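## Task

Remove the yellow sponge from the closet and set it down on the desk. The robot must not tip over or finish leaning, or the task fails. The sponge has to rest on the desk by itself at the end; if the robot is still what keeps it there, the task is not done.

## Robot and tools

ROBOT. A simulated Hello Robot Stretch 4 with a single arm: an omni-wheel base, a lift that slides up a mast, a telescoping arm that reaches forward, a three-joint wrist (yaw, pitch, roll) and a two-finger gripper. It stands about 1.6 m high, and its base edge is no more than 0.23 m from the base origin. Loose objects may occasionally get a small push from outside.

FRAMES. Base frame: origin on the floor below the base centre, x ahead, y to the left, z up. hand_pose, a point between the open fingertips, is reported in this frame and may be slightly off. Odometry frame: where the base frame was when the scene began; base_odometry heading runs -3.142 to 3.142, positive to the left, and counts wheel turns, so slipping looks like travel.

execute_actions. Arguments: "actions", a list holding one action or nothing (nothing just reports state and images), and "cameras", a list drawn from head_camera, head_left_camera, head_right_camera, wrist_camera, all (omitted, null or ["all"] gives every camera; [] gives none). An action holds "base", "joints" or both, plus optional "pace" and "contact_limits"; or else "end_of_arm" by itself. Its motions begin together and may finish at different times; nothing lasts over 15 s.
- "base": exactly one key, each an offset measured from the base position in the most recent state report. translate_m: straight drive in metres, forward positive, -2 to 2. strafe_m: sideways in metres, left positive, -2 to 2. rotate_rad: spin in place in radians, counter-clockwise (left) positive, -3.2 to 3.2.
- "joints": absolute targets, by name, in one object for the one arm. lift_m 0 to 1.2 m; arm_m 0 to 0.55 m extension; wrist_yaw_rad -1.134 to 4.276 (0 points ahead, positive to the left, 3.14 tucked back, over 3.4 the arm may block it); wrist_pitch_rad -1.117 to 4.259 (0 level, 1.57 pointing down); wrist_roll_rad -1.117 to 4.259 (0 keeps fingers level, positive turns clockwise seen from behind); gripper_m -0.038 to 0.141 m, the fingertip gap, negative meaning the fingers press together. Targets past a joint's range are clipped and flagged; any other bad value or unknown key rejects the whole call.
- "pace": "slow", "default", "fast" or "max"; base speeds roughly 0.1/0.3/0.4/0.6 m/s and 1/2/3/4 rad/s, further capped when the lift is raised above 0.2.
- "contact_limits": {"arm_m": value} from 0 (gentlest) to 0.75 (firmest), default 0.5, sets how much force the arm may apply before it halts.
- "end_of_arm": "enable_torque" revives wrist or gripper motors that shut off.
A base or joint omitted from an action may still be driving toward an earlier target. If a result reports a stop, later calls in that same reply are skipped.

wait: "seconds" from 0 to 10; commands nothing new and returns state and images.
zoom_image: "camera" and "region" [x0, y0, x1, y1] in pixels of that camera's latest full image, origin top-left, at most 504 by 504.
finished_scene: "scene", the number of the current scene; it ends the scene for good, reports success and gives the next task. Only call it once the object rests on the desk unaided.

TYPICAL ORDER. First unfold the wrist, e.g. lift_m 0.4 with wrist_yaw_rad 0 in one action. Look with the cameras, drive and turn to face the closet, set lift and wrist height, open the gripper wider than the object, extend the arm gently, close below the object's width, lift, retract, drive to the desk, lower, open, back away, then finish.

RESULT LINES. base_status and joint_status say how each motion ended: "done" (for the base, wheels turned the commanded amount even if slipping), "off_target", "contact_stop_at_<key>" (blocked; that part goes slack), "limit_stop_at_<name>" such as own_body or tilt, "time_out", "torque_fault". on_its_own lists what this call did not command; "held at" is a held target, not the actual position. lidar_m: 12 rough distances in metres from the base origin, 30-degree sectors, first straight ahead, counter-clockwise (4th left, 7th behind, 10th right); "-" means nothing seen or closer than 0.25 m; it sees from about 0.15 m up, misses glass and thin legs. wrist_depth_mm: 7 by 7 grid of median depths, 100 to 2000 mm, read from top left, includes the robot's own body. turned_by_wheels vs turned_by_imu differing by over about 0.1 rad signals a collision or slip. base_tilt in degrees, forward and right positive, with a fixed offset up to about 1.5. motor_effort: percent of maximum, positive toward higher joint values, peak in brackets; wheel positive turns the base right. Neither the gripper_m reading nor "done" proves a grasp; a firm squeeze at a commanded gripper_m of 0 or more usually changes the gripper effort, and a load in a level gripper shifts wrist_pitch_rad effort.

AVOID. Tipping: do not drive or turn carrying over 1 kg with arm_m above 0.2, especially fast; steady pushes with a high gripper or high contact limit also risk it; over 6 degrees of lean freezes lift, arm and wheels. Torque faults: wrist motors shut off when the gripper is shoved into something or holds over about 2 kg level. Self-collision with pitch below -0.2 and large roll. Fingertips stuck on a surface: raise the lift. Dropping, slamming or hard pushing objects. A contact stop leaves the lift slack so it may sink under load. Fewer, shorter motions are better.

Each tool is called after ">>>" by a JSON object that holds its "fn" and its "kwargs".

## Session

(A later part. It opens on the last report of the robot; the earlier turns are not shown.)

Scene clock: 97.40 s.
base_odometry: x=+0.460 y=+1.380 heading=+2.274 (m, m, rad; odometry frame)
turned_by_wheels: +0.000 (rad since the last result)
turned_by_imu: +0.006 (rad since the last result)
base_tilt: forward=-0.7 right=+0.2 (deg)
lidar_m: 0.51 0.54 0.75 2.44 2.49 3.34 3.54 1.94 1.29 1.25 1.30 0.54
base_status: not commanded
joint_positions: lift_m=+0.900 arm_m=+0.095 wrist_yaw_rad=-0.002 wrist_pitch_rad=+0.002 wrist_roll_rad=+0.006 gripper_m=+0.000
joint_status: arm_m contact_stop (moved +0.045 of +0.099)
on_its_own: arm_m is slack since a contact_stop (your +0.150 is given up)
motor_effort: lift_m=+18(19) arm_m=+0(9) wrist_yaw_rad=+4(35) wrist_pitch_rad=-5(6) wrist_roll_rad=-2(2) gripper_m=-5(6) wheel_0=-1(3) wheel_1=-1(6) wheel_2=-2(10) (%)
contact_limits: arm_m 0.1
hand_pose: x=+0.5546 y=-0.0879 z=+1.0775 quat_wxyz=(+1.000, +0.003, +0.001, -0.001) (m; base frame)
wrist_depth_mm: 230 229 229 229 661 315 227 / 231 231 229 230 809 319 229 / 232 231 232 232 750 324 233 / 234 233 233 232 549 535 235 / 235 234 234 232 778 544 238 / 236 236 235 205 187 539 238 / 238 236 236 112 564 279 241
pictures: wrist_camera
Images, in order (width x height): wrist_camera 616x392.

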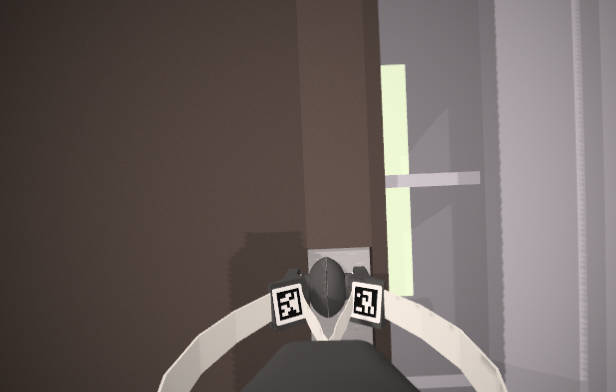

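>>> {"fn": "execute_actions", "kwargs": {"actions": [{"base":{"strafe_m":0.15},"joints":{"arm_m":0.095},"pace":"slow"}], "cameras": ["wrist_camera"]}}

Scene clock: 101.40 s.
base_odometry: x=+0.346 y=+1.284 heading=+2.273 (m, m, rad; odometry frame)
turned_by_wheels: -0.001 (rad since the last result)
turned_by_imu: -0.001 (rad since the last result)
base_tilt: forward=-0.8 right=+0.3 (deg)
lidar_m: 0.50 0.53 0.69 2.30 2.36 3.15 3.54 2.12 1.47 1.40 0.79 0.63
base_status: done
joint_positions: lift_m=+0.900 arm_m=+0.094 wrist_yaw_rad=-0.020 wrist_pitch_rad=+0.001 wrist_roll_rad=+0.006 gripper_m=+0.000
joint_status: all done
on_its_own: wrist_yaw_rad is at rest, and its effort (+55) is outside its rest range (-13 to +13)
motor_effort: lift_m=+19(19) arm_m=+3(8) wrist_yaw_rad=+55(57) wrist_pitch_rad=-3(6) wrist_roll_rad=-2(1) gripper_m=-5(7) wheel_0=-9(20) wheel_1=+3(6) wheel_2=-9(11) (%)
hand_pose: x=+0.5520 y=-0.0931 z=+1.0777 quat_wxyz=(+1.000, +0.003, +0.001, -0.010) (m; base frame)
wrist_depth_mm: 224 227 226 228 229 668 544 / 226 227 228 229 230 768 554 / 226 228 229 229 231 788 554 / 227 228 229 232 232 750 554 / 229 229 231 232 244 809 564 / 229 230 231 194 186 768 574 / 230 231 233 112 246 564 559
pictures: wrist_camera
Images, in order (width x height): wrist_camera 616x392.

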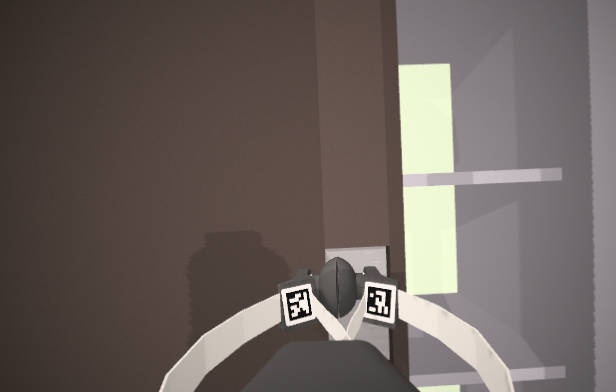

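No slip. Continue.

>>> {"fn": "execute_actions", "kwargs": {"actions": [{"base":{"strafe_m":0.15},"joints":{"arm_m":0.095},"pace":"slow"}], "cameras": ["wrist_camera"]}}

Scene clock: 104.73 s.
base_odometry: x=+0.231 y=+1.187 heading=+2.272 (m, m, rad; odometry frame)
turned_by_wheels: -0.001 (rad since the last result)
turned_by_imu: -0.173 (rad since the last result)
base_tilt: forward=-1.5 right=+0.6 (deg)
lidar_m: 0.47 0.46 0.60 1.08 2.20 2.61 3.54 2.73 1.69 1.47 1.50 0.68
base_status: done
joint_positions: lift_m=+0.900 arm_m=+0.094 wrist_yaw_rad=-0.017 wrist_pitch_rad=+0.008 wrist_roll_rad=+0.006 gripper_m=+0.000
joint_status: all done
on_its_own: wrist_yaw_rad is at rest, and its effort (+46) is outside its rest range (-13 to +13)
motor_effort: lift_m=+18(19) arm_m=+5(3) wrist_yaw_rad=+46(60) wrist_pitch_rad=-23(23) wrist_roll_rad=+0(0) gripper_m=-6(7) wheel_0=-4(9) wheel_1=+7(10) wheel_2=-13(16) (%)
hand_pose: x=+0.5519 y=-0.0923 z=+1.0758 quat_wxyz=(+1.000, +0.003, +0.004, -0.008) (m; base frame)
wrist_depth_mm: 201 211 219 229 621 627 488 / 202 211 220 230 809 647 496 / 203 211 221 230 831 654 496 / 204 211 220 230 580 640 508 / 204 213 223 230 854 683 508 / 204 213 220 191 186 647 517 / 205 213 222 112 597 591 517
pictures: wrist_camera
Images, in order (width x height): wrist_camera 616x392.

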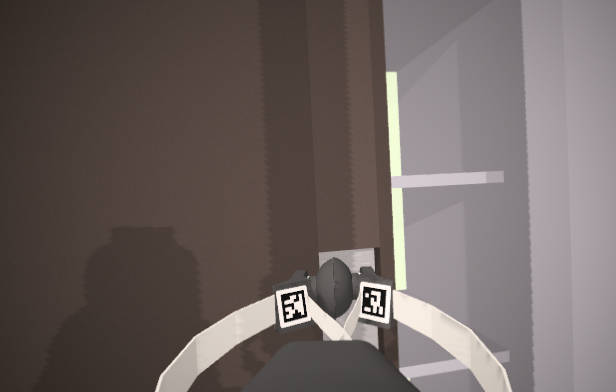

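>>> {"fn": "execute_actions", "kwargs": {"actions": [{"joints":{"arm_m":0.0,"wrist_yaw_rad":0,"wrist_pitch_rad":0}}], "cameras": []}}

>>> {"fn": "execute_actions", "kwargs": {"actions": [{"base":{"rotate_rad":0.18}}], "cameras": ["wrist_camera","head_camera"]}}

Scene clock: 107.57 s.
base_odometry: x=+0.231 y=+1.187 heading=+2.273 (m, m, rad; odometry frame)
turned_by_wheels: +0.001 (rad since the last result)
turned_by_imu: -0.003 (rad since the last result)
base_tilt: forward=-0.7 right=+0.2 (deg)
lidar_m: 0.47 0.45 0.56 1.08 2.19 2.66 3.55 2.74 1.68 1.48 1.49 0.63
base_status: not commanded
joint_positions: lift_m=+0.900 arm_m=+0.001 wrist_yaw_rad=+0.000 wrist_pitch_rad=+0.002 wrist_roll_rad=+0.006 gripper_m=+0.000
joint_status: all done
motor_effort: lift_m=+19(19) arm_m=-4(7) wrist_yaw_rad=-1(49) wrist_pitch_rad=-6(23) wrist_roll_rad=+0(1) gripper_m=-6(7) wheel_0=-1(6) wheel_1=+1(7) wheel_2=+0(13) (%)
hand_pose: x=+0.4602 y=-0.0875 z=+1.0775 quat_wxyz=(+1.000, +0.003, +0.001, +0.000) (m; base frame)
wrist_depth_mm: 267 277 286 298 647 661 418 / 267 278 287 300 904 715 427 / 267 278 290 300 917 715 427 / 270 278 290 301 654 691 433 / 270 279 290 298 931 732 430 / 270 281 289 205 187 707 439 / 270 279 290 112 668 634 439
pictures: none
No camera images: the call's "cameras" was empty. Leave "cameras" out to get every camera's image.

Scene clock: 108.47 s.
base_odometry: x=+0.231 y=+1.187 heading=+2.452 (m, m, rad; odometry frame)
turned_by_wheels: +0.179 (rad since the last result)
turned_by_imu: +0.183 (rad since the last result)
base_tilt: forward=-0.7 right=+0.2 (deg)
lidar_m: 0.45 0.48 0.66 2.17 2.27 3.01 3.62 2.26 1.58 1.49 0.67 0.50
base_status: done
joint_positions: lift_m=+0.900 arm_m=+0.001 wrist_yaw_rad=+0.000 wrist_pitch_rad=+0.002 wrist_roll_rad=+0.006 gripper_m=+0.000
joint_status: not commanded
motor_effort: lift_m=+19(19) arm_m=-4(4) wrist_yaw_rad=-1(3) wrist_pitch_rad=-6(6) wrist_roll_rad=-1(1) gripper_m=-7(5) wheel_0=-5(5) wheel_1=-3(7) wheel_2=-2(11) (%)
hand_pose: x=+0.4602 y=-0.0874 z=+1.0775 quat_wxyz=(+1.000, +0.003, +0.001, +0.000) (m; base frame)
wrist_depth_mm: 276 276 273 274 273 272 676 / 279 277 276 276 274 274 715 / 279 278 277 277 276 274 723 / 281 279 278 278 277 277 699 / 282 281 281 277 277 278 741 / 283 283 281 206 186 289 715 / 285 282 282 112 279 279 640
pictures: head_camera, wrist_camera
Images, in order (width x height): head_camera 420x560, wrist_camera 616x392.

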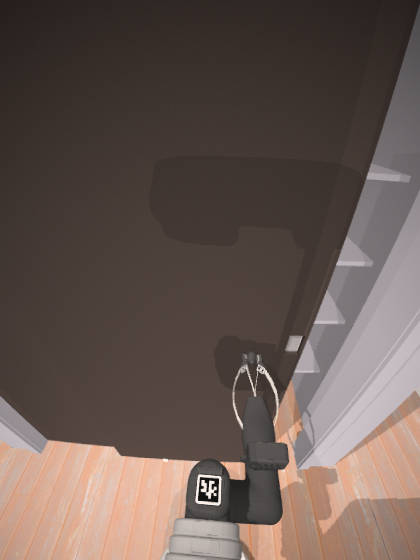

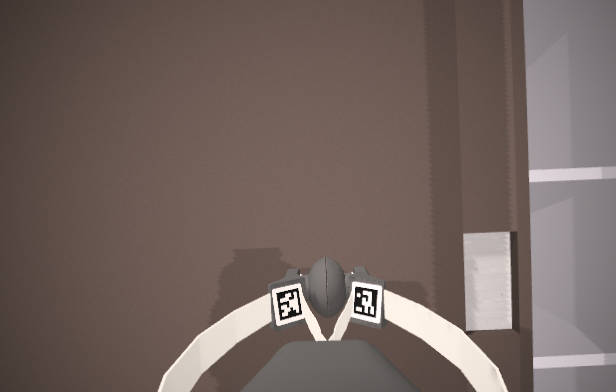

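>>> {"fn": "execute_actions", "kwargs": {"actions": [{"base":{"strafe_m":-0.12}}], "cameras": []}}

>>> {"fn": "execute_actions", "kwargs": {"actions": [{"joints":{"arm_m":0.12},"contact_limits":{"arm_m":0.1}}], "cameras": []}}

Scene clock: 111.40 s.
base_odometry: x=+0.307 y=+1.279 heading=+2.452 (m, m, rad; odometry frame)
turned_by_wheels: +0.000 (rad since the last result)
turned_by_imu: +0.000 (rad since the last result)
base_tilt: forward=-0.7 right=+0.2 (deg)
lidar_m: 0.47 0.47 0.69 2.32 2.40 3.18 3.59 2.08 1.44 1.39 0.70 0.58
base_status: done
joint_positions: lift_m=+0.900 arm_m=+0.001 wrist_yaw_rad=+0.000 wrist_pitch_rad=+0.002 wrist_roll_rad=+0.006 gripper_m=+0.000
joint_status: not commanded
motor_effort: lift_m=+19(19) arm_m=-4(4) wrist_yaw_rad=-1(1) wrist_pitch_rad=-6(5) wrist_roll_rad=+1(1) gripper_m=-5(6) wheel_0=+0(7) wheel_1=-2(10) wheel_2=+0(1) (%)
hand_pose: x=+0.4602 y=-0.0874 z=+1.0775 quat_wxyz=(+1.000, +0.003, +0.001, +0.000) (m; base frame)
wrist_depth_mm: 281 281 281 279 699 676 544 / 283 282 282 281 991 798 544 / 283 283 282 282 1008 798 554 / 286 285 283 283 1008 768 559 / 287 285 283 283 1008 831 564 / 287 289 287 205 186 768 574 / 289 287 287 112 627 615 574
pictures: none
No camera images: the call's "cameras" was empty. Leave "cameras" out to get every camera's image.

Scene clock: 112.63 s.
base_odometry: x=+0.307 y=+1.279 heading=+2.452 (m, m, rad; odometry frame)
turned_by_wheels: +0.000 (rad since the last result)
turned_by_imu: +0.010 (rad since the last result)
base_tilt: forward=-0.7 right=+0.2 (deg)
lidar_m: 0.45 0.47 0.69 2.32 2.38 3.22 3.59 2.11 1.39 1.37 0.72 0.59
base_status: not commanded
joint_positions: lift_m=+0.900 arm_m=+0.051 wrist_yaw_rad=-0.001 wrist_pitch_rad=+0.002 wrist_roll_rad=+0.006 gripper_m=+0.000
joint_status: arm_m contact_stop (moved +0.050 of +0.119)
on_its_own: arm_m is slack since a contact_stop (your +0.120 is given up)
motor_effort: lift_m=+19(19) arm_m=+0(23) wrist_yaw_rad=-1(27) wrist_pitch_rad=-5(9) wrist_roll_rad=-1(0) gripper_m=-7(6) wheel_0=+0(3) wheel_1=-1(5) wheel_2=-2(9) (%)
contact_limits: arm_m 0.1
hand_pose: x=+0.5103 y=-0.0876 z=+1.0776 quat_wxyz=(+1.000, +0.003, +0.001, +0.000) (m; base frame)
wrist_depth_mm: 234 232 231 229 661 699 554 / 235 233 231 230 931 820 564 / 235 234 234 231 946 831 569 / 236 235 234 232 544 732 549 / 237 236 235 233 946 854 580 / 238 238 236 205 187 778 585 / 240 238 236 112 564 554 559
pictures: none
No camera images: the call's "cameras" was empty. Leave "cameras" out to get every camera's image.

>>> {"fn": "execute_actions", "kwargs": {"actions": [{"base":{"strafe_m":0.15},"joints":{"arm_m":0.051},"pace":"slow"}], "cameras": ["wrist_camera"]}}

Scene clock: 116.03 s.
base_odometry: x=+0.212 y=+1.164 heading=+2.451 (m, m, rad; odometry frame)
turned_by_wheels: -0.001 (rad since the last result)
turned_by_imu: +0.000 (rad since the last result)
base_tilt: forward=-0.6 right=+0.2 (deg)
lidar_m: 0.46 0.49 0.65 2.18 2.23 3.01 3.62 2.20 1.58 1.51 0.69 0.50
base_status: done
joint_positions: lift_m=+0.900 arm_m=+0.051 wrist_yaw_rad=-0.015 wrist_pitch_rad=+0.002 wrist_roll_rad=+0.006 gripper_m=+0.000
joint_status: all done
on_its_own: wrist_yaw_rad is at rest, and its effort (+41) is outside its rest range (-13 to +13)
motor_effort: lift_m=+19(19) arm_m=+0(0) wrist_yaw_rad=+41(45) wrist_pitch_rad=-5(6) wrist_roll_rad=+0(0) gripper_m=-6(8) wheel_0=-8(16) wheel_1=+2(6) wheel_2=-4(3) (%)
hand_pose: x=+0.5088 y=-0.0916 z=+1.0776 quat_wxyz=(+1.000, +0.003, +0.001, -0.007) (m; base frame)
wrist_depth_mm: 229 229 229 229 229 715 676 / 229 229 229 229 229 960 732 / 231 231 230 230 232 960 741 / 232 232 231 231 231 960 732 / 231 233 234 233 245 960 768 / 234 234 234 192 185 842 759 / 236 236 235 112 247 554 603
pictures: wrist_camera
Images, in order (width x height): wrist_camera 616x392.

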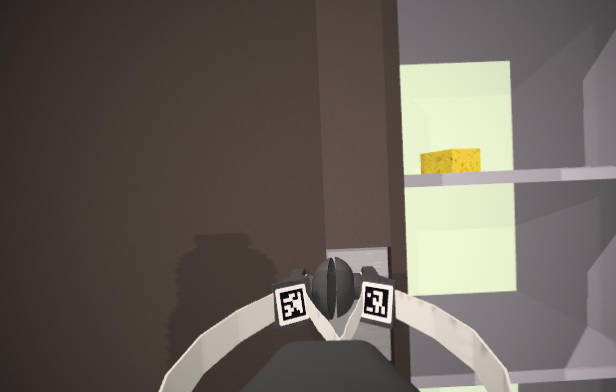

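>>> {"fn": "execute_actions", "kwargs": {"actions": [{"joints":{"arm_m":0.0,"wrist_yaw_rad":0}}], "cameras": []}}

>>> {"fn": "execute_actions", "kwargs": {"actions": [{"base":{"strafe_m":-0.25},"joints":{"lift_m":1.02,"gripper_m":0.141}}], "cameras": ["wrist_camera"]}}

Scene clock: 119.73 s.
base_odometry: x=+0.212 y=+1.164 heading=+2.451 (m, m, rad; odometry frame)
turned_by_wheels: +0.000 (rad since the last result)
turned_by_imu: +0.001 (rad since the last result)
base_tilt: forward=-0.7 right=+0.3 (deg)
lidar_m: 0.46 0.50 0.70 2.16 2.28 3.03 3.61 2.26 1.60 1.53 0.68 0.51
base_status: not commanded
joint_positions: lift_m=+0.900 arm_m=+0.001 wrist_yaw_rad=+0.000 wrist_pitch_rad=+0.002 wrist_roll_rad=+0.006 gripper_m=+0.000
joint_status: all done
motor_effort: lift_m=+19(18) arm_m=-4(6) wrist_yaw_rad=-1(40) wrist_pitch_rad=-6(7) wrist_roll_rad=+0(2) gripper_m=-6(10) wheel_0=-4(8) wheel_1=+2(2) wheel_2=-2(3) (%)
hand_pose: x=+0.4602 y=-0.0875 z=+1.0775 quat_wxyz=(+1.000, +0.003, +0.001, +0.000) (m; base frame)
wrist_depth_mm: 278 277 276 274 621 723 699 / 282 279 277 276 276 991 768 / 282 282 278 277 278 991 788 / 283 281 279 278 277 1008 759 / 286 283 281 281 293 1008 788 / 286 285 282 205 186 842 759 / 289 286 285 112 603 615 640
pictures: none
No camera images: the call's "cameras" was empty. Leave "cameras" out to get every camera's image.

Scene clock: 122.10 s.
base_odometry: x=+0.371 y=+1.357 heading=+2.451 (m, m, rad; odometry frame)
turned_by_wheels: +0.000 (rad since the last result)
turned_by_imu: +0.000 (rad since the last result)
base_tilt: forward=-0.7 right=+0.2 (deg)
lidar_m: 0.49 0.50 0.69 2.43 2.52 3.34 3.58 1.93 1.37 1.27 1.34 0.51
base_status: done
joint_positions: lift_m=+1.020 arm_m=+0.001 wrist_yaw_rad=+0.000 wrist_pitch_rad=+0.002 wrist_roll_rad=+0.006 gripper_m=+0.141
joint_status: all done
motor_effort: lift_m=+22(23) arm_m=-4(4) wrist_yaw_rad=-1(0) wrist_pitch_rad=-6(5) wrist_roll_rad=-1(1) gripper_m=-1(9) wheel_0=+1(15) wheel_1=+0(10) wheel_2=-1(4) (%)
hand_pose: x=+0.4602 y=-0.0874 z=+1.1972 quat_wxyz=(+1.000, +0.003, +0.001, +0.000) (m; base frame)
wrist_depth_mm: 287 1008 1025 1008 1008 591 278 / 287 732 683 715 676 591 281 / 291 1008 1025 1025 1008 609 287 / 291 1025 1025 1008 1025 627 289 / 293 691 788 723 866 585 290 / 293 319 219 1025 1025 216 294 / 294 798 878 112 831 647 296
pictures: wrist_camera
Images, in order (width x height): wrist_camera 616x392.

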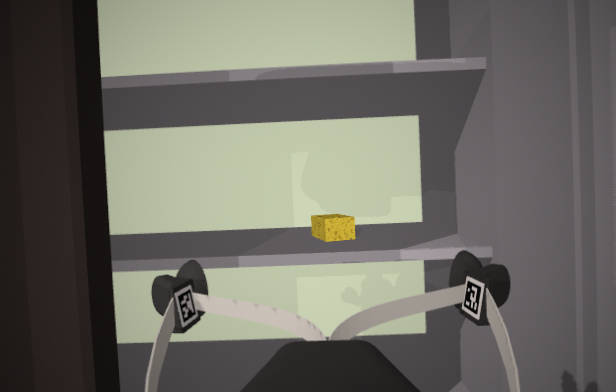

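>>> {"fn": "execute_actions", "kwargs": {"actions": [{"joints":{"arm_m":0.4}}], "cameras": ["wrist_camera"]}}

Scene clock: 125.57 s.
base_odometry: x=+0.371 y=+1.357 heading=+2.451 (m, m, rad; odometry frame)
turned_by_wheels: +0.000 (rad since the last result)
turned_by_imu: +0.001 (rad since the last result)
base_tilt: forward=-0.6 right=+0.2 (deg)
lidar_m: 0.48 0.49 0.70 2.42 2.51 3.33 3.59 1.92 1.34 1.27 1.33 0.55
base_status: not commanded
joint_positions: lift_m=+1.020 arm_m=+0.399 wrist_yaw_rad=+0.000 wrist_pitch_rad=+0.002 wrist_roll_rad=+0.006 gripper_m=+0.141
joint_status: all done
motor_effort: lift_m=+22(21) arm_m=+5(3) wrist_yaw_rad=-2(1) wrist_pitch_rad=-5(7) wrist_roll_rad=-1(1) gripper_m=+0(2) wheel_0=+1(1) wheel_1=+0(0) wheel_2=+0(0) (%)
hand_pose: x=+0.8586 y=-0.0874 z=+1.1972 quat_wxyz=(+1.000, +0.003, +0.001, +0.000) (m; base frame)
wrist_depth_mm: 382 394 402 413 424 433 382 / 574 597 609 603 603 559 394 / 621 615 615 603 609 597 399 / 627 621 615 609 609 609 404 / 621 621 609 459 559 517 402 / 355 317 219 319 270 216 298 / 236 231 229 112 219 211 207
pictures: wrist_camera
Images, in order (width x height): wrist_camera 616x392.

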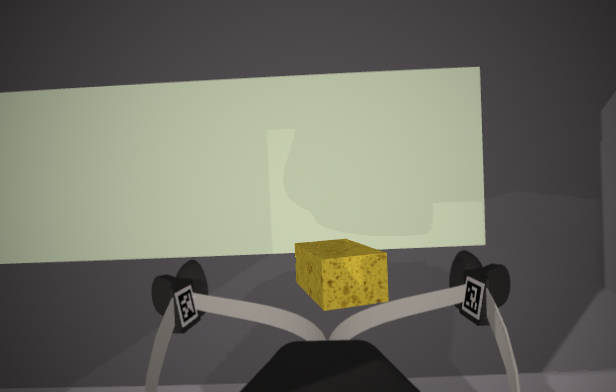

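>>> {"fn": "execute_actions", "kwargs": {"actions": [{"joints":{"arm_m":0.51}}], "cameras": []}}

>>> {"fn": "execute_actions", "kwargs": {"actions": [{"joints":{"gripper_m":0.0}}], "cameras": ["wrist_camera"]}}

Scene clock: 128.37 s.
base_odometry: x=+0.371 y=+1.357 heading=+2.451 (m, m, rad; odometry frame)
turned_by_wheels: +0.000 (rad since the last result)
turned_by_imu: +0.001 (rad since the last result)
base_tilt: forward=-0.7 right=+0.2 (deg)
lidar_m: 0.47 0.48 0.70 2.40 2.51 3.37 3.58 1.94 1.32 1.27 1.33 0.53
base_status: not commanded
joint_positions: lift_m=+1.020 arm_m=+0.509 wrist_yaw_rad=+0.000 wrist_pitch_rad=+0.002 wrist_roll_rad=+0.006 gripper_m=+0.141
joint_status: all done
motor_effort: lift_m=+22(22) arm_m=+4(4) wrist_yaw_rad=+0(1) wrist_pitch_rad=-6(6) wrist_roll_rad=-1(1) gripper_m=+1(1) wheel_0=+1(2) wheel_1=+0(0) wheel_2=+0(0) (%)
hand_pose: x=+0.9686 y=-0.0874 z=+1.1972 quat_wxyz=(+1.000, +0.003, +0.001, +0.000) (m; base frame)
wrist_depth_mm: 382 392 404 415 424 436 382 / 500 504 500 496 488 492 394 / 508 504 496 496 496 492 397 / 512 504 504 500 496 496 399 / 512 508 500 504 500 496 402 / 359 319 218 208 216 216 297 / 236 230 229 112 216 210 209
pictures: none
No camera images: the call's "cameras" was empty. Leave "cameras" out to get every camera's image.

Scene clock: 130.73 s.
base_odometry: x=+0.371 y=+1.357 heading=+2.451 (m, m, rad; odometry frame)
turned_by_wheels: +0.000 (rad since the last result)
turned_by_imu: +0.001 (rad since the last result)
base_tilt: forward=-0.7 right=+0.2 (deg)
lidar_m: 0.48 0.48 0.70 2.40 2.50 3.34 3.59 1.94 1.34 1.26 1.33 0.53
base_status: not commanded
joint_positions: lift_m=+1.020 arm_m=+0.509 wrist_yaw_rad=+0.000 wrist_pitch_rad=+0.001 wrist_roll_rad=+0.006 gripper_m=+0.001
joint_status: all done
motor_effort: lift_m=+22(22) arm_m=+5(5) wrist_yaw_rad=-1(1) wrist_pitch_rad=-2(7) wrist_roll_rad=-1(1) gripper_m=-28(28) wheel_0=+1(1) wheel_1=+0(0) wheel_2=+0(0) (%)
hand_pose: x=+0.9686 y=-0.0874 z=+1.1976 quat_wxyz=(+1.000, +0.003, +0.000, +0.000) (m; base frame)
wrist_depth_mm: 379 387 402 410 421 430 377 / 504 500 496 500 492 488 394 / 504 508 504 500 496 496 397 / 508 504 504 500 500 492 402 / 512 508 508 500 504 496 402 / 362 349 186 211 199 174 300 / 238 208 231 112 218 203 198
pictures: wrist_camera
Images, in order (width x height): wrist_camera 616x392.

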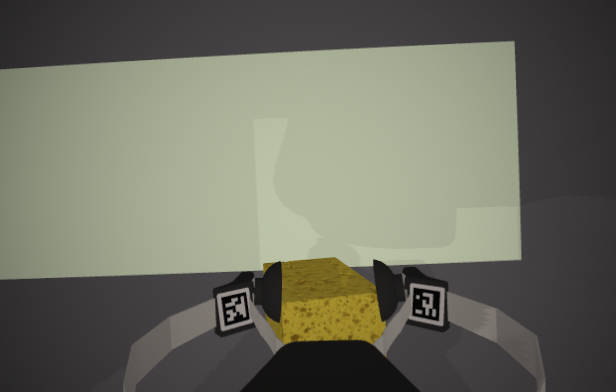

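Gripped. Lift slightly, retract, then head to desk (behind).

>>> {"fn": "execute_actions", "kwargs": {"actions": [{"joints":{"lift_m":1.04}}], "cameras": []}}

>>> {"fn": "execute_actions", "kwargs": {"actions": [{"joints":{"arm_m":0.0}}], "cameras": []}}

>>> {"fn": "execute_actions", "kwargs": {"actions": [{"base":{"rotate_rad":-2.6}}], "cameras": ["head_camera","wrist_camera"]}}

Scene clock: 132.83 s.
base_odometry: x=+0.371 y=+1.357 heading=+2.451 (m, m, rad; odometry frame)
turned_by_wheels: +0.000 (rad since the last result)
turned_by_imu: +0.000 (rad since the last result)
base_tilt: forward=-0.6 right=+0.2 (deg)
lidar_m: 0.49 0.49 0.68 2.40 2.50 3.34 3.59 1.91 1.33 1.27 1.33 0.52
base_status: not commanded
joint_positions: lift_m=+1.040 arm_m=+0.509 wrist_yaw_rad=+0.000 wrist_pitch_rad=+0.002 wrist_roll_rad=+0.006 gripper_m=+0.001
joint_status: all done
motor_effort: lift_m=+22(22) arm_m=+4(5) wrist_yaw_rad=-2(1) wrist_pitch_rad=-5(4) wrist_roll_rad=-2(1) gripper_m=-27(25) wheel_0=+1(1) wheel_1=+0(0) wheel_2=+0(0) (%)
hand_pose: x=+0.9686 y=-0.0874 z=+1.2172 quat_wxyz=(+1.000, +0.003, +0.001, +0.000) (m; base frame)
wrist_depth_mm: 340 351 359 366 377 384 366 / 500 500 496 496 492 492 392 / 504 500 500 492 496 492 397 / 508 500 504 500 500 496 402 / 512 508 508 500 500 496 402 / 418 413 187 211 200 174 349 / 278 244 270 112 255 236 234
pictures: none
No camera images: the call's "cameras" was empty. Leave "cameras" out to get every camera's image.

Scene clock: 135.40 s.
base_odometry: x=+0.371 y=+1.357 heading=+2.451 (m, m, rad; odometry frame)
turned_by_wheels: +0.000 (rad since the last result)
turned_by_imu: +0.001 (rad since the last result)
base_tilt: forward=-0.7 right=+0.2 (deg)
lidar_m: 0.48 0.51 0.69 2.40 2.51 3.35 3.60 1.93 1.34 1.27 1.31 0.52
base_status: not commanded
joint_positions: lift_m=+1.040 arm_m=+0.001 wrist_yaw_rad=+0.000 wrist_pitch_rad=+0.003 wrist_roll_rad=+0.006 gripper_m=+0.001
joint_status: all done
motor_effort: lift_m=+22(22) arm_m=-4(2) wrist_yaw_rad=-1(1) wrist_pitch_rad=-7(5) wrist_roll_rad=+0(0) gripper_m=-30(28) wheel_0=+1(1) wheel_1=+0(0) wheel_2=-1(0) (%)
hand_pose: x=+0.4602 y=-0.0874 z=+1.2171 quat_wxyz=(+1.000, +0.003, +0.001, +0.000) (m; base frame)
wrist_depth_mm: 286 1025 1025 1008 991 597 278 / 289 1025 691 732 750 591 282 / 290 1042 1025 1025 1025 615 285 / 291 1025 1008 1025 991 621 289 / 293 683 778 732 707 603 290 / 294 1025 185 210 200 174 294 / 296 310 904 112 866 647 287
pictures: none
No camera images: the call's "cameras" was empty. Leave "cameras" out to get every camera's image.

Scene clock: 138.43 s.
base_odometry: x=+0.371 y=+1.357 heading=-0.148 (m, m, rad; odometry frame)
turned_by_wheels: -2.599 (rad since the last result)
turned_by_imu: -2.652 (rad since the last result)
base_tilt: forward=-0.7 right=+0.2 (deg)
lidar_m: 0.54 1.30 1.27 1.31 0.53 0.51 0.50 0.72 2.42 2.54 3.40 2.71
base_status: done
joint_positions: lift_m=+1.040 arm_m=+0.001 wrist_yaw_rad=+0.000 wrist_pitch_rad=+0.003 wrist_roll_rad=+0.006 gripper_m=+0.001
joint_status: not commanded
motor_effort: lift_m=+21(22) arm_m=-4(4) wrist_yaw_rad=+0(2) wrist_pitch_rad=-6(6) wrist_roll_rad=-1(0) gripper_m=-27(28) wheel_0=+3(11) wheel_1=+3(7) wheel_2=+2(11) (%)
hand_pose: x=+0.4602 y=-0.0874 z=+1.2172 quat_wxyz=(+1.000, +0.003, +0.001, +0.000) (m; base frame)
wrist_depth_mm: 1138 1397 1808 - - - - / 1160 1397 1808 - - - - / 1118 1397 1808 - - - - / 1118 1397 1808 - - - - / 1138 1336 1808 - - - - / 1118 1336 186 211 200 174 - / 1118 1281 1756 112 - - -
pictures: head_camera, wrist_camera
Images, in order (width x height): head_camera 420x560, wrist_camera 616x392.

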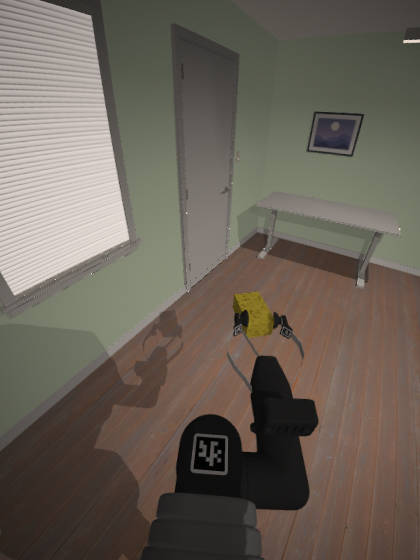

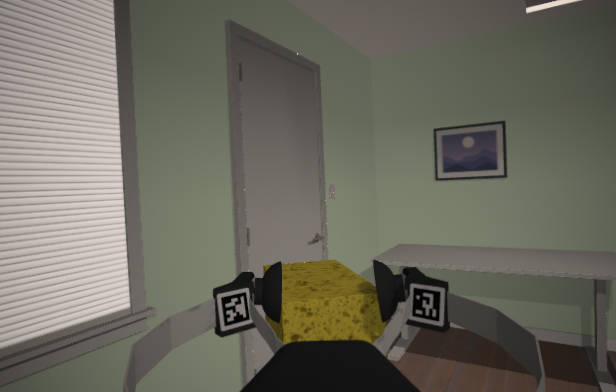

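>>> {"fn": "execute_actions", "kwargs": {"actions": [{"base":{"rotate_rad":-0.5}}], "cameras": []}}

>>> {"fn": "execute_actions", "kwargs": {"actions": [{"base":{"translate_m":1.8}}], "cameras": ["head_camera","wrist_camera"]}}

Scene clock: 141.00 s.
base_odometry: x=+0.371 y=+1.357 heading=-0.647 (m, m, rad; odometry frame)
turned_by_wheels: -0.500 (rad since the last result)
turned_by_imu: -0.509 (rad since the last result)
base_tilt: forward=-0.7 right=+0.3 (deg)
lidar_m: 0.52 1.85 1.33 1.26 1.35 0.52 0.49 0.50 0.74 2.43 2.53 3.47
base_status: done
joint_positions: lift_m=+1.040 arm_m=+0.001 wrist_yaw_rad=+0.000 wrist_pitch_rad=+0.003 wrist_roll_rad=+0.006 gripper_m=+0.001
joint_status: not commanded
motor_effort: lift_m=+21(21) arm_m=-4(5) wrist_yaw_rad=-1(1) wrist_pitch_rad=-6(5) wrist_roll_rad=+0(1) gripper_m=-29(29) wheel_0=+3(5) wheel_1=+1(6) wheel_2=+2(8) (%)
hand_pose: x=+0.4602 y=-0.0875 z=+1.2172 quat_wxyz=(+1.000, +0.003, +0.001, +0.000) (m; base frame)
wrist_depth_mm: 1863 - - - - - - / 1921 - - - - - - / 1863 - - - - - - / 1863 - - - - - - / 1808 - - - - - - / 1808 - 186 211 201 174 - / 1708 - - 112 - - -
pictures: none
No camera images: the call's "cameras" was empty. Leave "cameras" out to get every camera's image.

Scene clock: 148.50 s.
base_odometry: x=+1.807 y=+0.271 heading=-0.647 (m, m, rad; odometry frame)
turned_by_wheels: +0.000 (rad since the last result)
turned_by_imu: -0.001 (rad since the last result)
base_tilt: forward=-0.7 right=+0.2 (deg)
lidar_m: 0.54 0.93 1.28 1.24 1.32 1.78 2.29 2.40 2.55 2.43 2.45 0.98
base_status: done
joint_positions: lift_m=+1.040 arm_m=+0.001 wrist_yaw_rad=+0.000 wrist_pitch_rad=+0.003 wrist_roll_rad=+0.006 gripper_m=+0.001
joint_status: not commanded
motor_effort: lift_m=+22(21) arm_m=-4(4) wrist_yaw_rad=-1(2) wrist_pitch_rad=-6(7) wrist_roll_rad=-1(1) gripper_m=-28(29) wheel_0=+1(5) wheel_1=+0(7) wheel_2=+0(14) (%)
hand_pose: x=+0.4602 y=-0.0874 z=+1.2172 quat_wxyz=(+1.000, +0.003, +0.001, +0.000) (m; base frame)
wrist_depth_mm: 1537 1537 1537 1464 1499 1464 1464 / 1618 1537 1499 1537 1499 1499 1430 / 1576 1537 1537 1537 1537 1430 1464 / 1618 1576 1499 1537 1499 1464 1464 / 1576 1661 1537 1537 1537 1464 1464 / 1661 1618 186 210 200 174 1499 / 1205 1078 1160 112 1098 1499 1537
pictures: head_camera, wrist_camera
Images, in order (width x height): head_camera 420x560, wrist_camera 616x392.

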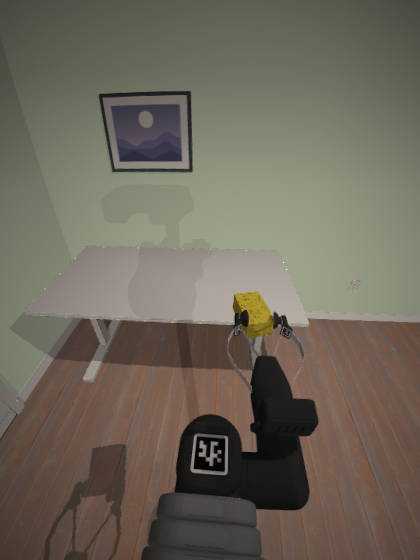

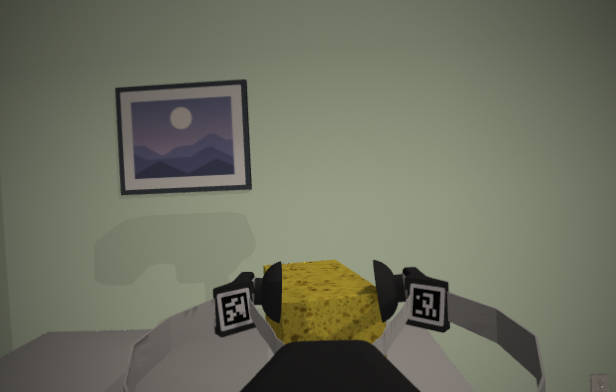

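>>> {"fn": "execute_actions", "kwargs": {"actions": [{"base":{"strafe_m":0.4},"joints":{"arm_m":0.55}}], "cameras": []}}

>>> {"fn": "execute_actions", "kwargs": {"actions": [{"joints":{"lift_m":0.68}}], "cameras": ["head_camera","wrist_camera"]}}

Scene clock: 153.13 s.
base_odometry: x=+2.048 y=+0.590 heading=-0.647 (m, m, rad; odometry frame)
turned_by_wheels: +0.000 (rad since the last result)
turned_by_imu: +0.002 (rad since the last result)
base_tilt: forward=-0.7 right=+0.2 (deg)
lidar_m: 0.88 0.92 0.90 0.84 0.93 1.28 2.26 2.37 2.97 2.84 2.43 0.93
base_status: done
joint_positions: lift_m=+1.040 arm_m=+0.549 wrist_yaw_rad=+0.000 wrist_pitch_rad=+0.002 wrist_roll_rad=+0.006 gripper_m=+0.001
joint_status: all done
motor_effort: lift_m=+21(21) arm_m=+5(7) wrist_yaw_rad=-3(1) wrist_pitch_rad=-5(7) wrist_roll_rad=+0(0) gripper_m=-25(27) wheel_0=-1(8) wheel_1=+1(9) wheel_2=+0(3) (%)
hand_pose: x=+1.0085 y=-0.0874 z=+1.2172 quat_wxyz=(+1.000, +0.003, +0.001, +0.000) (m; base frame)
wrist_depth_mm: 976 976 946 946 931 946 931 / 1008 976 946 931 931 931 904 / 991 976 946 946 946 931 931 / 991 1008 976 960 960 960 931 / 1025 976 976 976 960 946 931 / 1025 1008 186 210 200 174 931 / 1008 991 991 112 960 946 931
pictures: none
No camera images: the call's "cameras" was empty. Leave "cameras" out to get every camera's image.

Scene clock: 155.63 s.
base_odometry: x=+2.048 y=+0.590 heading=-0.647 (m, m, rad; odometry frame)
turned_by_wheels: +0.000 (rad since the last result)
turned_by_imu: +0.001 (rad since the last result)
base_tilt: forward=-0.7 right=+0.2 (deg)
lidar_m: 0.87 0.93 0.92 0.84 0.92 1.27 2.28 2.41 2.95 2.84 2.41 0.93
base_status: not commanded
joint_positions: lift_m=+0.680 arm_m=+0.549 wrist_yaw_rad=+0.000 wrist_pitch_rad=+0.002 wrist_roll_rad=+0.006 gripper_m=+0.001
joint_status: all done
motor_effort: lift_m=+14(17) arm_m=+5(5) wrist_yaw_rad=-1(3) wrist_pitch_rad=-6(5) wrist_roll_rad=-2(1) gripper_m=-28(28) wheel_0=-1(1) wheel_1=+0(0) wheel_2=+0(0) (%)
hand_pose: x=+1.0085 y=-0.0874 z=+0.8579 quat_wxyz=(+1.000, +0.003, +0.001, +0.000) (m; base frame)
wrist_depth_mm: 976 976 946 931 946 917 917 / 1008 991 960 946 946 931 931 / 991 991 960 960 946 946 931 / 991 991 960 946 946 960 917 / 1025 1008 960 976 976 931 931 / 634 615 186 210 200 174 525 / 424 364 404 112 384 357 349
pictures: head_camera, wrist_camera
Images, in order (width x height): head_camera 420x560, wrist_camera 616x392.

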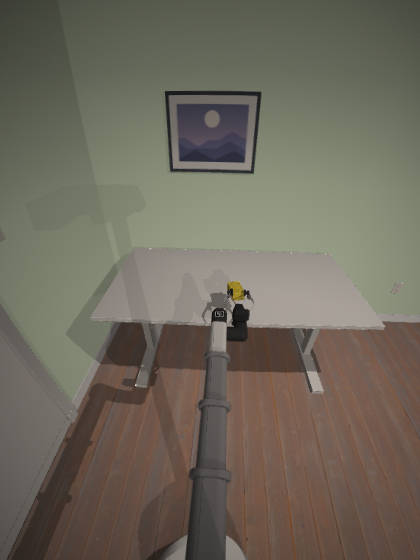

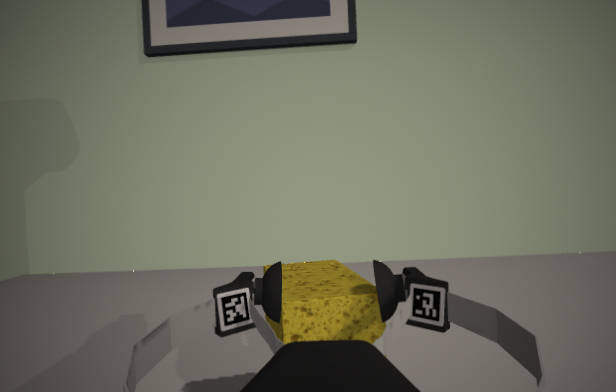

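>>> {"fn": "execute_actions", "kwargs": {"actions": [{"base":{"translate_m":0.12},"joints":{"lift_m":0.61}}], "cameras": []}}

>>> {"fn": "execute_actions", "kwargs": {"actions": [{"joints":{"gripper_m":0.12}}], "cameras": []}}

>>> {"fn": "execute_actions", "kwargs": {"actions": [{"joints":{"arm_m":0.3,"lift_m":0.7}}], "cameras": ["head_camera"]}}

Scene clock: 159.33 s.
base_odometry: x=+2.144 y=+0.518 heading=-0.647 (m, m, rad; odometry frame)
turned_by_wheels: +0.000 (rad since the last result)
turned_by_imu: +0.001 (rad since the last result)
base_tilt: forward=-0.7 right=+0.2 (deg)
lidar_m: 0.77 0.76 0.88 0.85 0.90 1.29 2.38 2.53 2.97 2.83 1.12 0.80
base_status: done
joint_positions: lift_m=+0.610 arm_m=+0.549 wrist_yaw_rad=+0.000 wrist_pitch_rad=+0.002 wrist_roll_rad=+0.006 gripper_m=+0.001
joint_status: all done
motor_effort: lift_m=+14(12) arm_m=+5(5) wrist_yaw_rad=-2(2) wrist_pitch_rad=-5(5) wrist_roll_rad=+0(1) gripper_m=-26(29) wheel_0=+2(10) wheel_1=+2(6) wheel_2=-3(12) (%)
hand_pose: x=+1.0085 y=-0.0874 z=+0.7879 quat_wxyz=(+1.000, +0.003, +0.001, +0.000) (m; base frame)
wrist_depth_mm: 866 854 842 831 831 809 798 / 878 866 842 831 820 809 798 / 866 866 842 842 831 820 809 / 878 878 842 842 831 820 809 / 878 768 732 676 640 609 574 / 402 392 186 211 200 175 330 / 264 231 256 112 242 226 222
pictures: none
No camera images: the call's "cameras" was empty. Leave "cameras" out to get every camera's image.

Scene clock: 161.40 s.
base_odometry: x=+2.144 y=+0.518 heading=-0.647 (m, m, rad; odometry frame)
turned_by_wheels: +0.000 (rad since the last result)
turned_by_imu: +0.000 (rad since the last result)
base_tilt: forward=-0.6 right=+0.2 (deg)
lidar_m: 0.76 0.77 0.90 0.87 0.88 1.28 2.38 2.52 2.96 2.85 1.12 0.79
base_status: not commanded
joint_positions: lift_m=+0.610 arm_m=+0.549 wrist_yaw_rad=+0.000 wrist_pitch_rad=+0.002 wrist_roll_rad=+0.006 gripper_m=+0.120
joint_status: all done
motor_effort: lift_m=+13(13) arm_m=+4(5) wrist_yaw_rad=-2(0) wrist_pitch_rad=-7(6) wrist_roll_rad=-1(0) gripper_m=+0(27) wheel_0=+2(2) wheel_1=+2(2) wheel_2=-3(2) (%)
hand_pose: x=+1.0085 y=-0.0874 z=+0.7879 quat_wxyz=(+1.000, +0.003, +0.001, +0.000) (m; base frame)
wrist_depth_mm: 854 854 842 831 831 820 798 / 866 842 854 831 831 820 809 / 878 866 842 842 820 820 798 / 878 854 842 842 842 831 809 / 866 759 723 676 640 597 580 / 402 389 204 232 248 289 332 / 266 246 256 112 243 229 234
pictures: none
No camera images: the call's "cameras" was empty. Leave "cameras" out to get every camera's image.

Scene clock: 163.27 s.
base_odometry: x=+2.144 y=+0.518 heading=-0.647 (m, m, rad; odometry frame)
turned_by_wheels: +0.000 (rad since the last result)
turned_by_imu: +0.000 (rad since the last result)
base_tilt: forward=-0.7 right=+0.2 (deg)
lidar_m: 0.74 0.79 0.89 0.84 0.91 1.27 2.38 2.57 2.97 2.83 1.13 0.83
base_status: not commanded
joint_positions: lift_m=+0.700 arm_m=+0.301 wrist_yaw_rad=+0.000 wrist_pitch_rad=+0.002 wrist_roll_rad=+0.006 gripper_m=+0.120
joint_status: all done
motor_effort: lift_m=+22(24) arm_m=-4(7) wrist_yaw_rad=-1(3) wrist_pitch_rad=-6(7) wrist_roll_rad=+0(0) gripper_m=-2(2) wheel_0=+2(2) wheel_1=+3(2) wheel_2=-2(3) (%)
hand_pose: x=+0.7602 y=-0.0874 z=+0.8772 quat_wxyz=(+1.000, +0.003, +0.001, +0.000) (m; base frame)
wrist_depth_mm: 1118 1118 1060 1060 1060 1060 1042 / 1138 1118 1118 1078 1078 1078 1042 / 1160 1138 1098 1098 1078 1060 1060 / 1160 1118 1098 1098 1078 1078 1078 / 1118 1138 1118 1098 1098 1078 1008 / 699 683 204 535 525 500 580 / 466 430 445 112 424 397 404
pictures: head_camera
Images, in order (width x height): head_camera 420x560.

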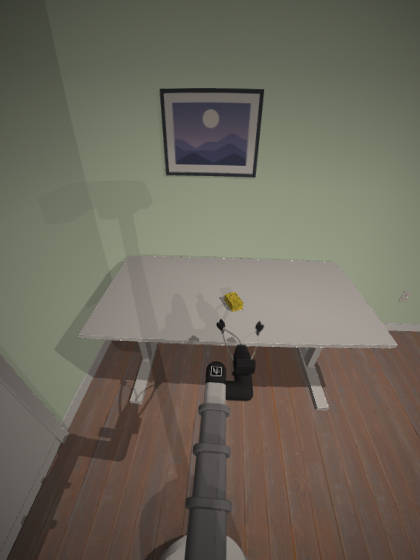

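>>> {"fn": "finished_scene", "kwargs": {"scene": 1}}

The scene is finished: the task was done.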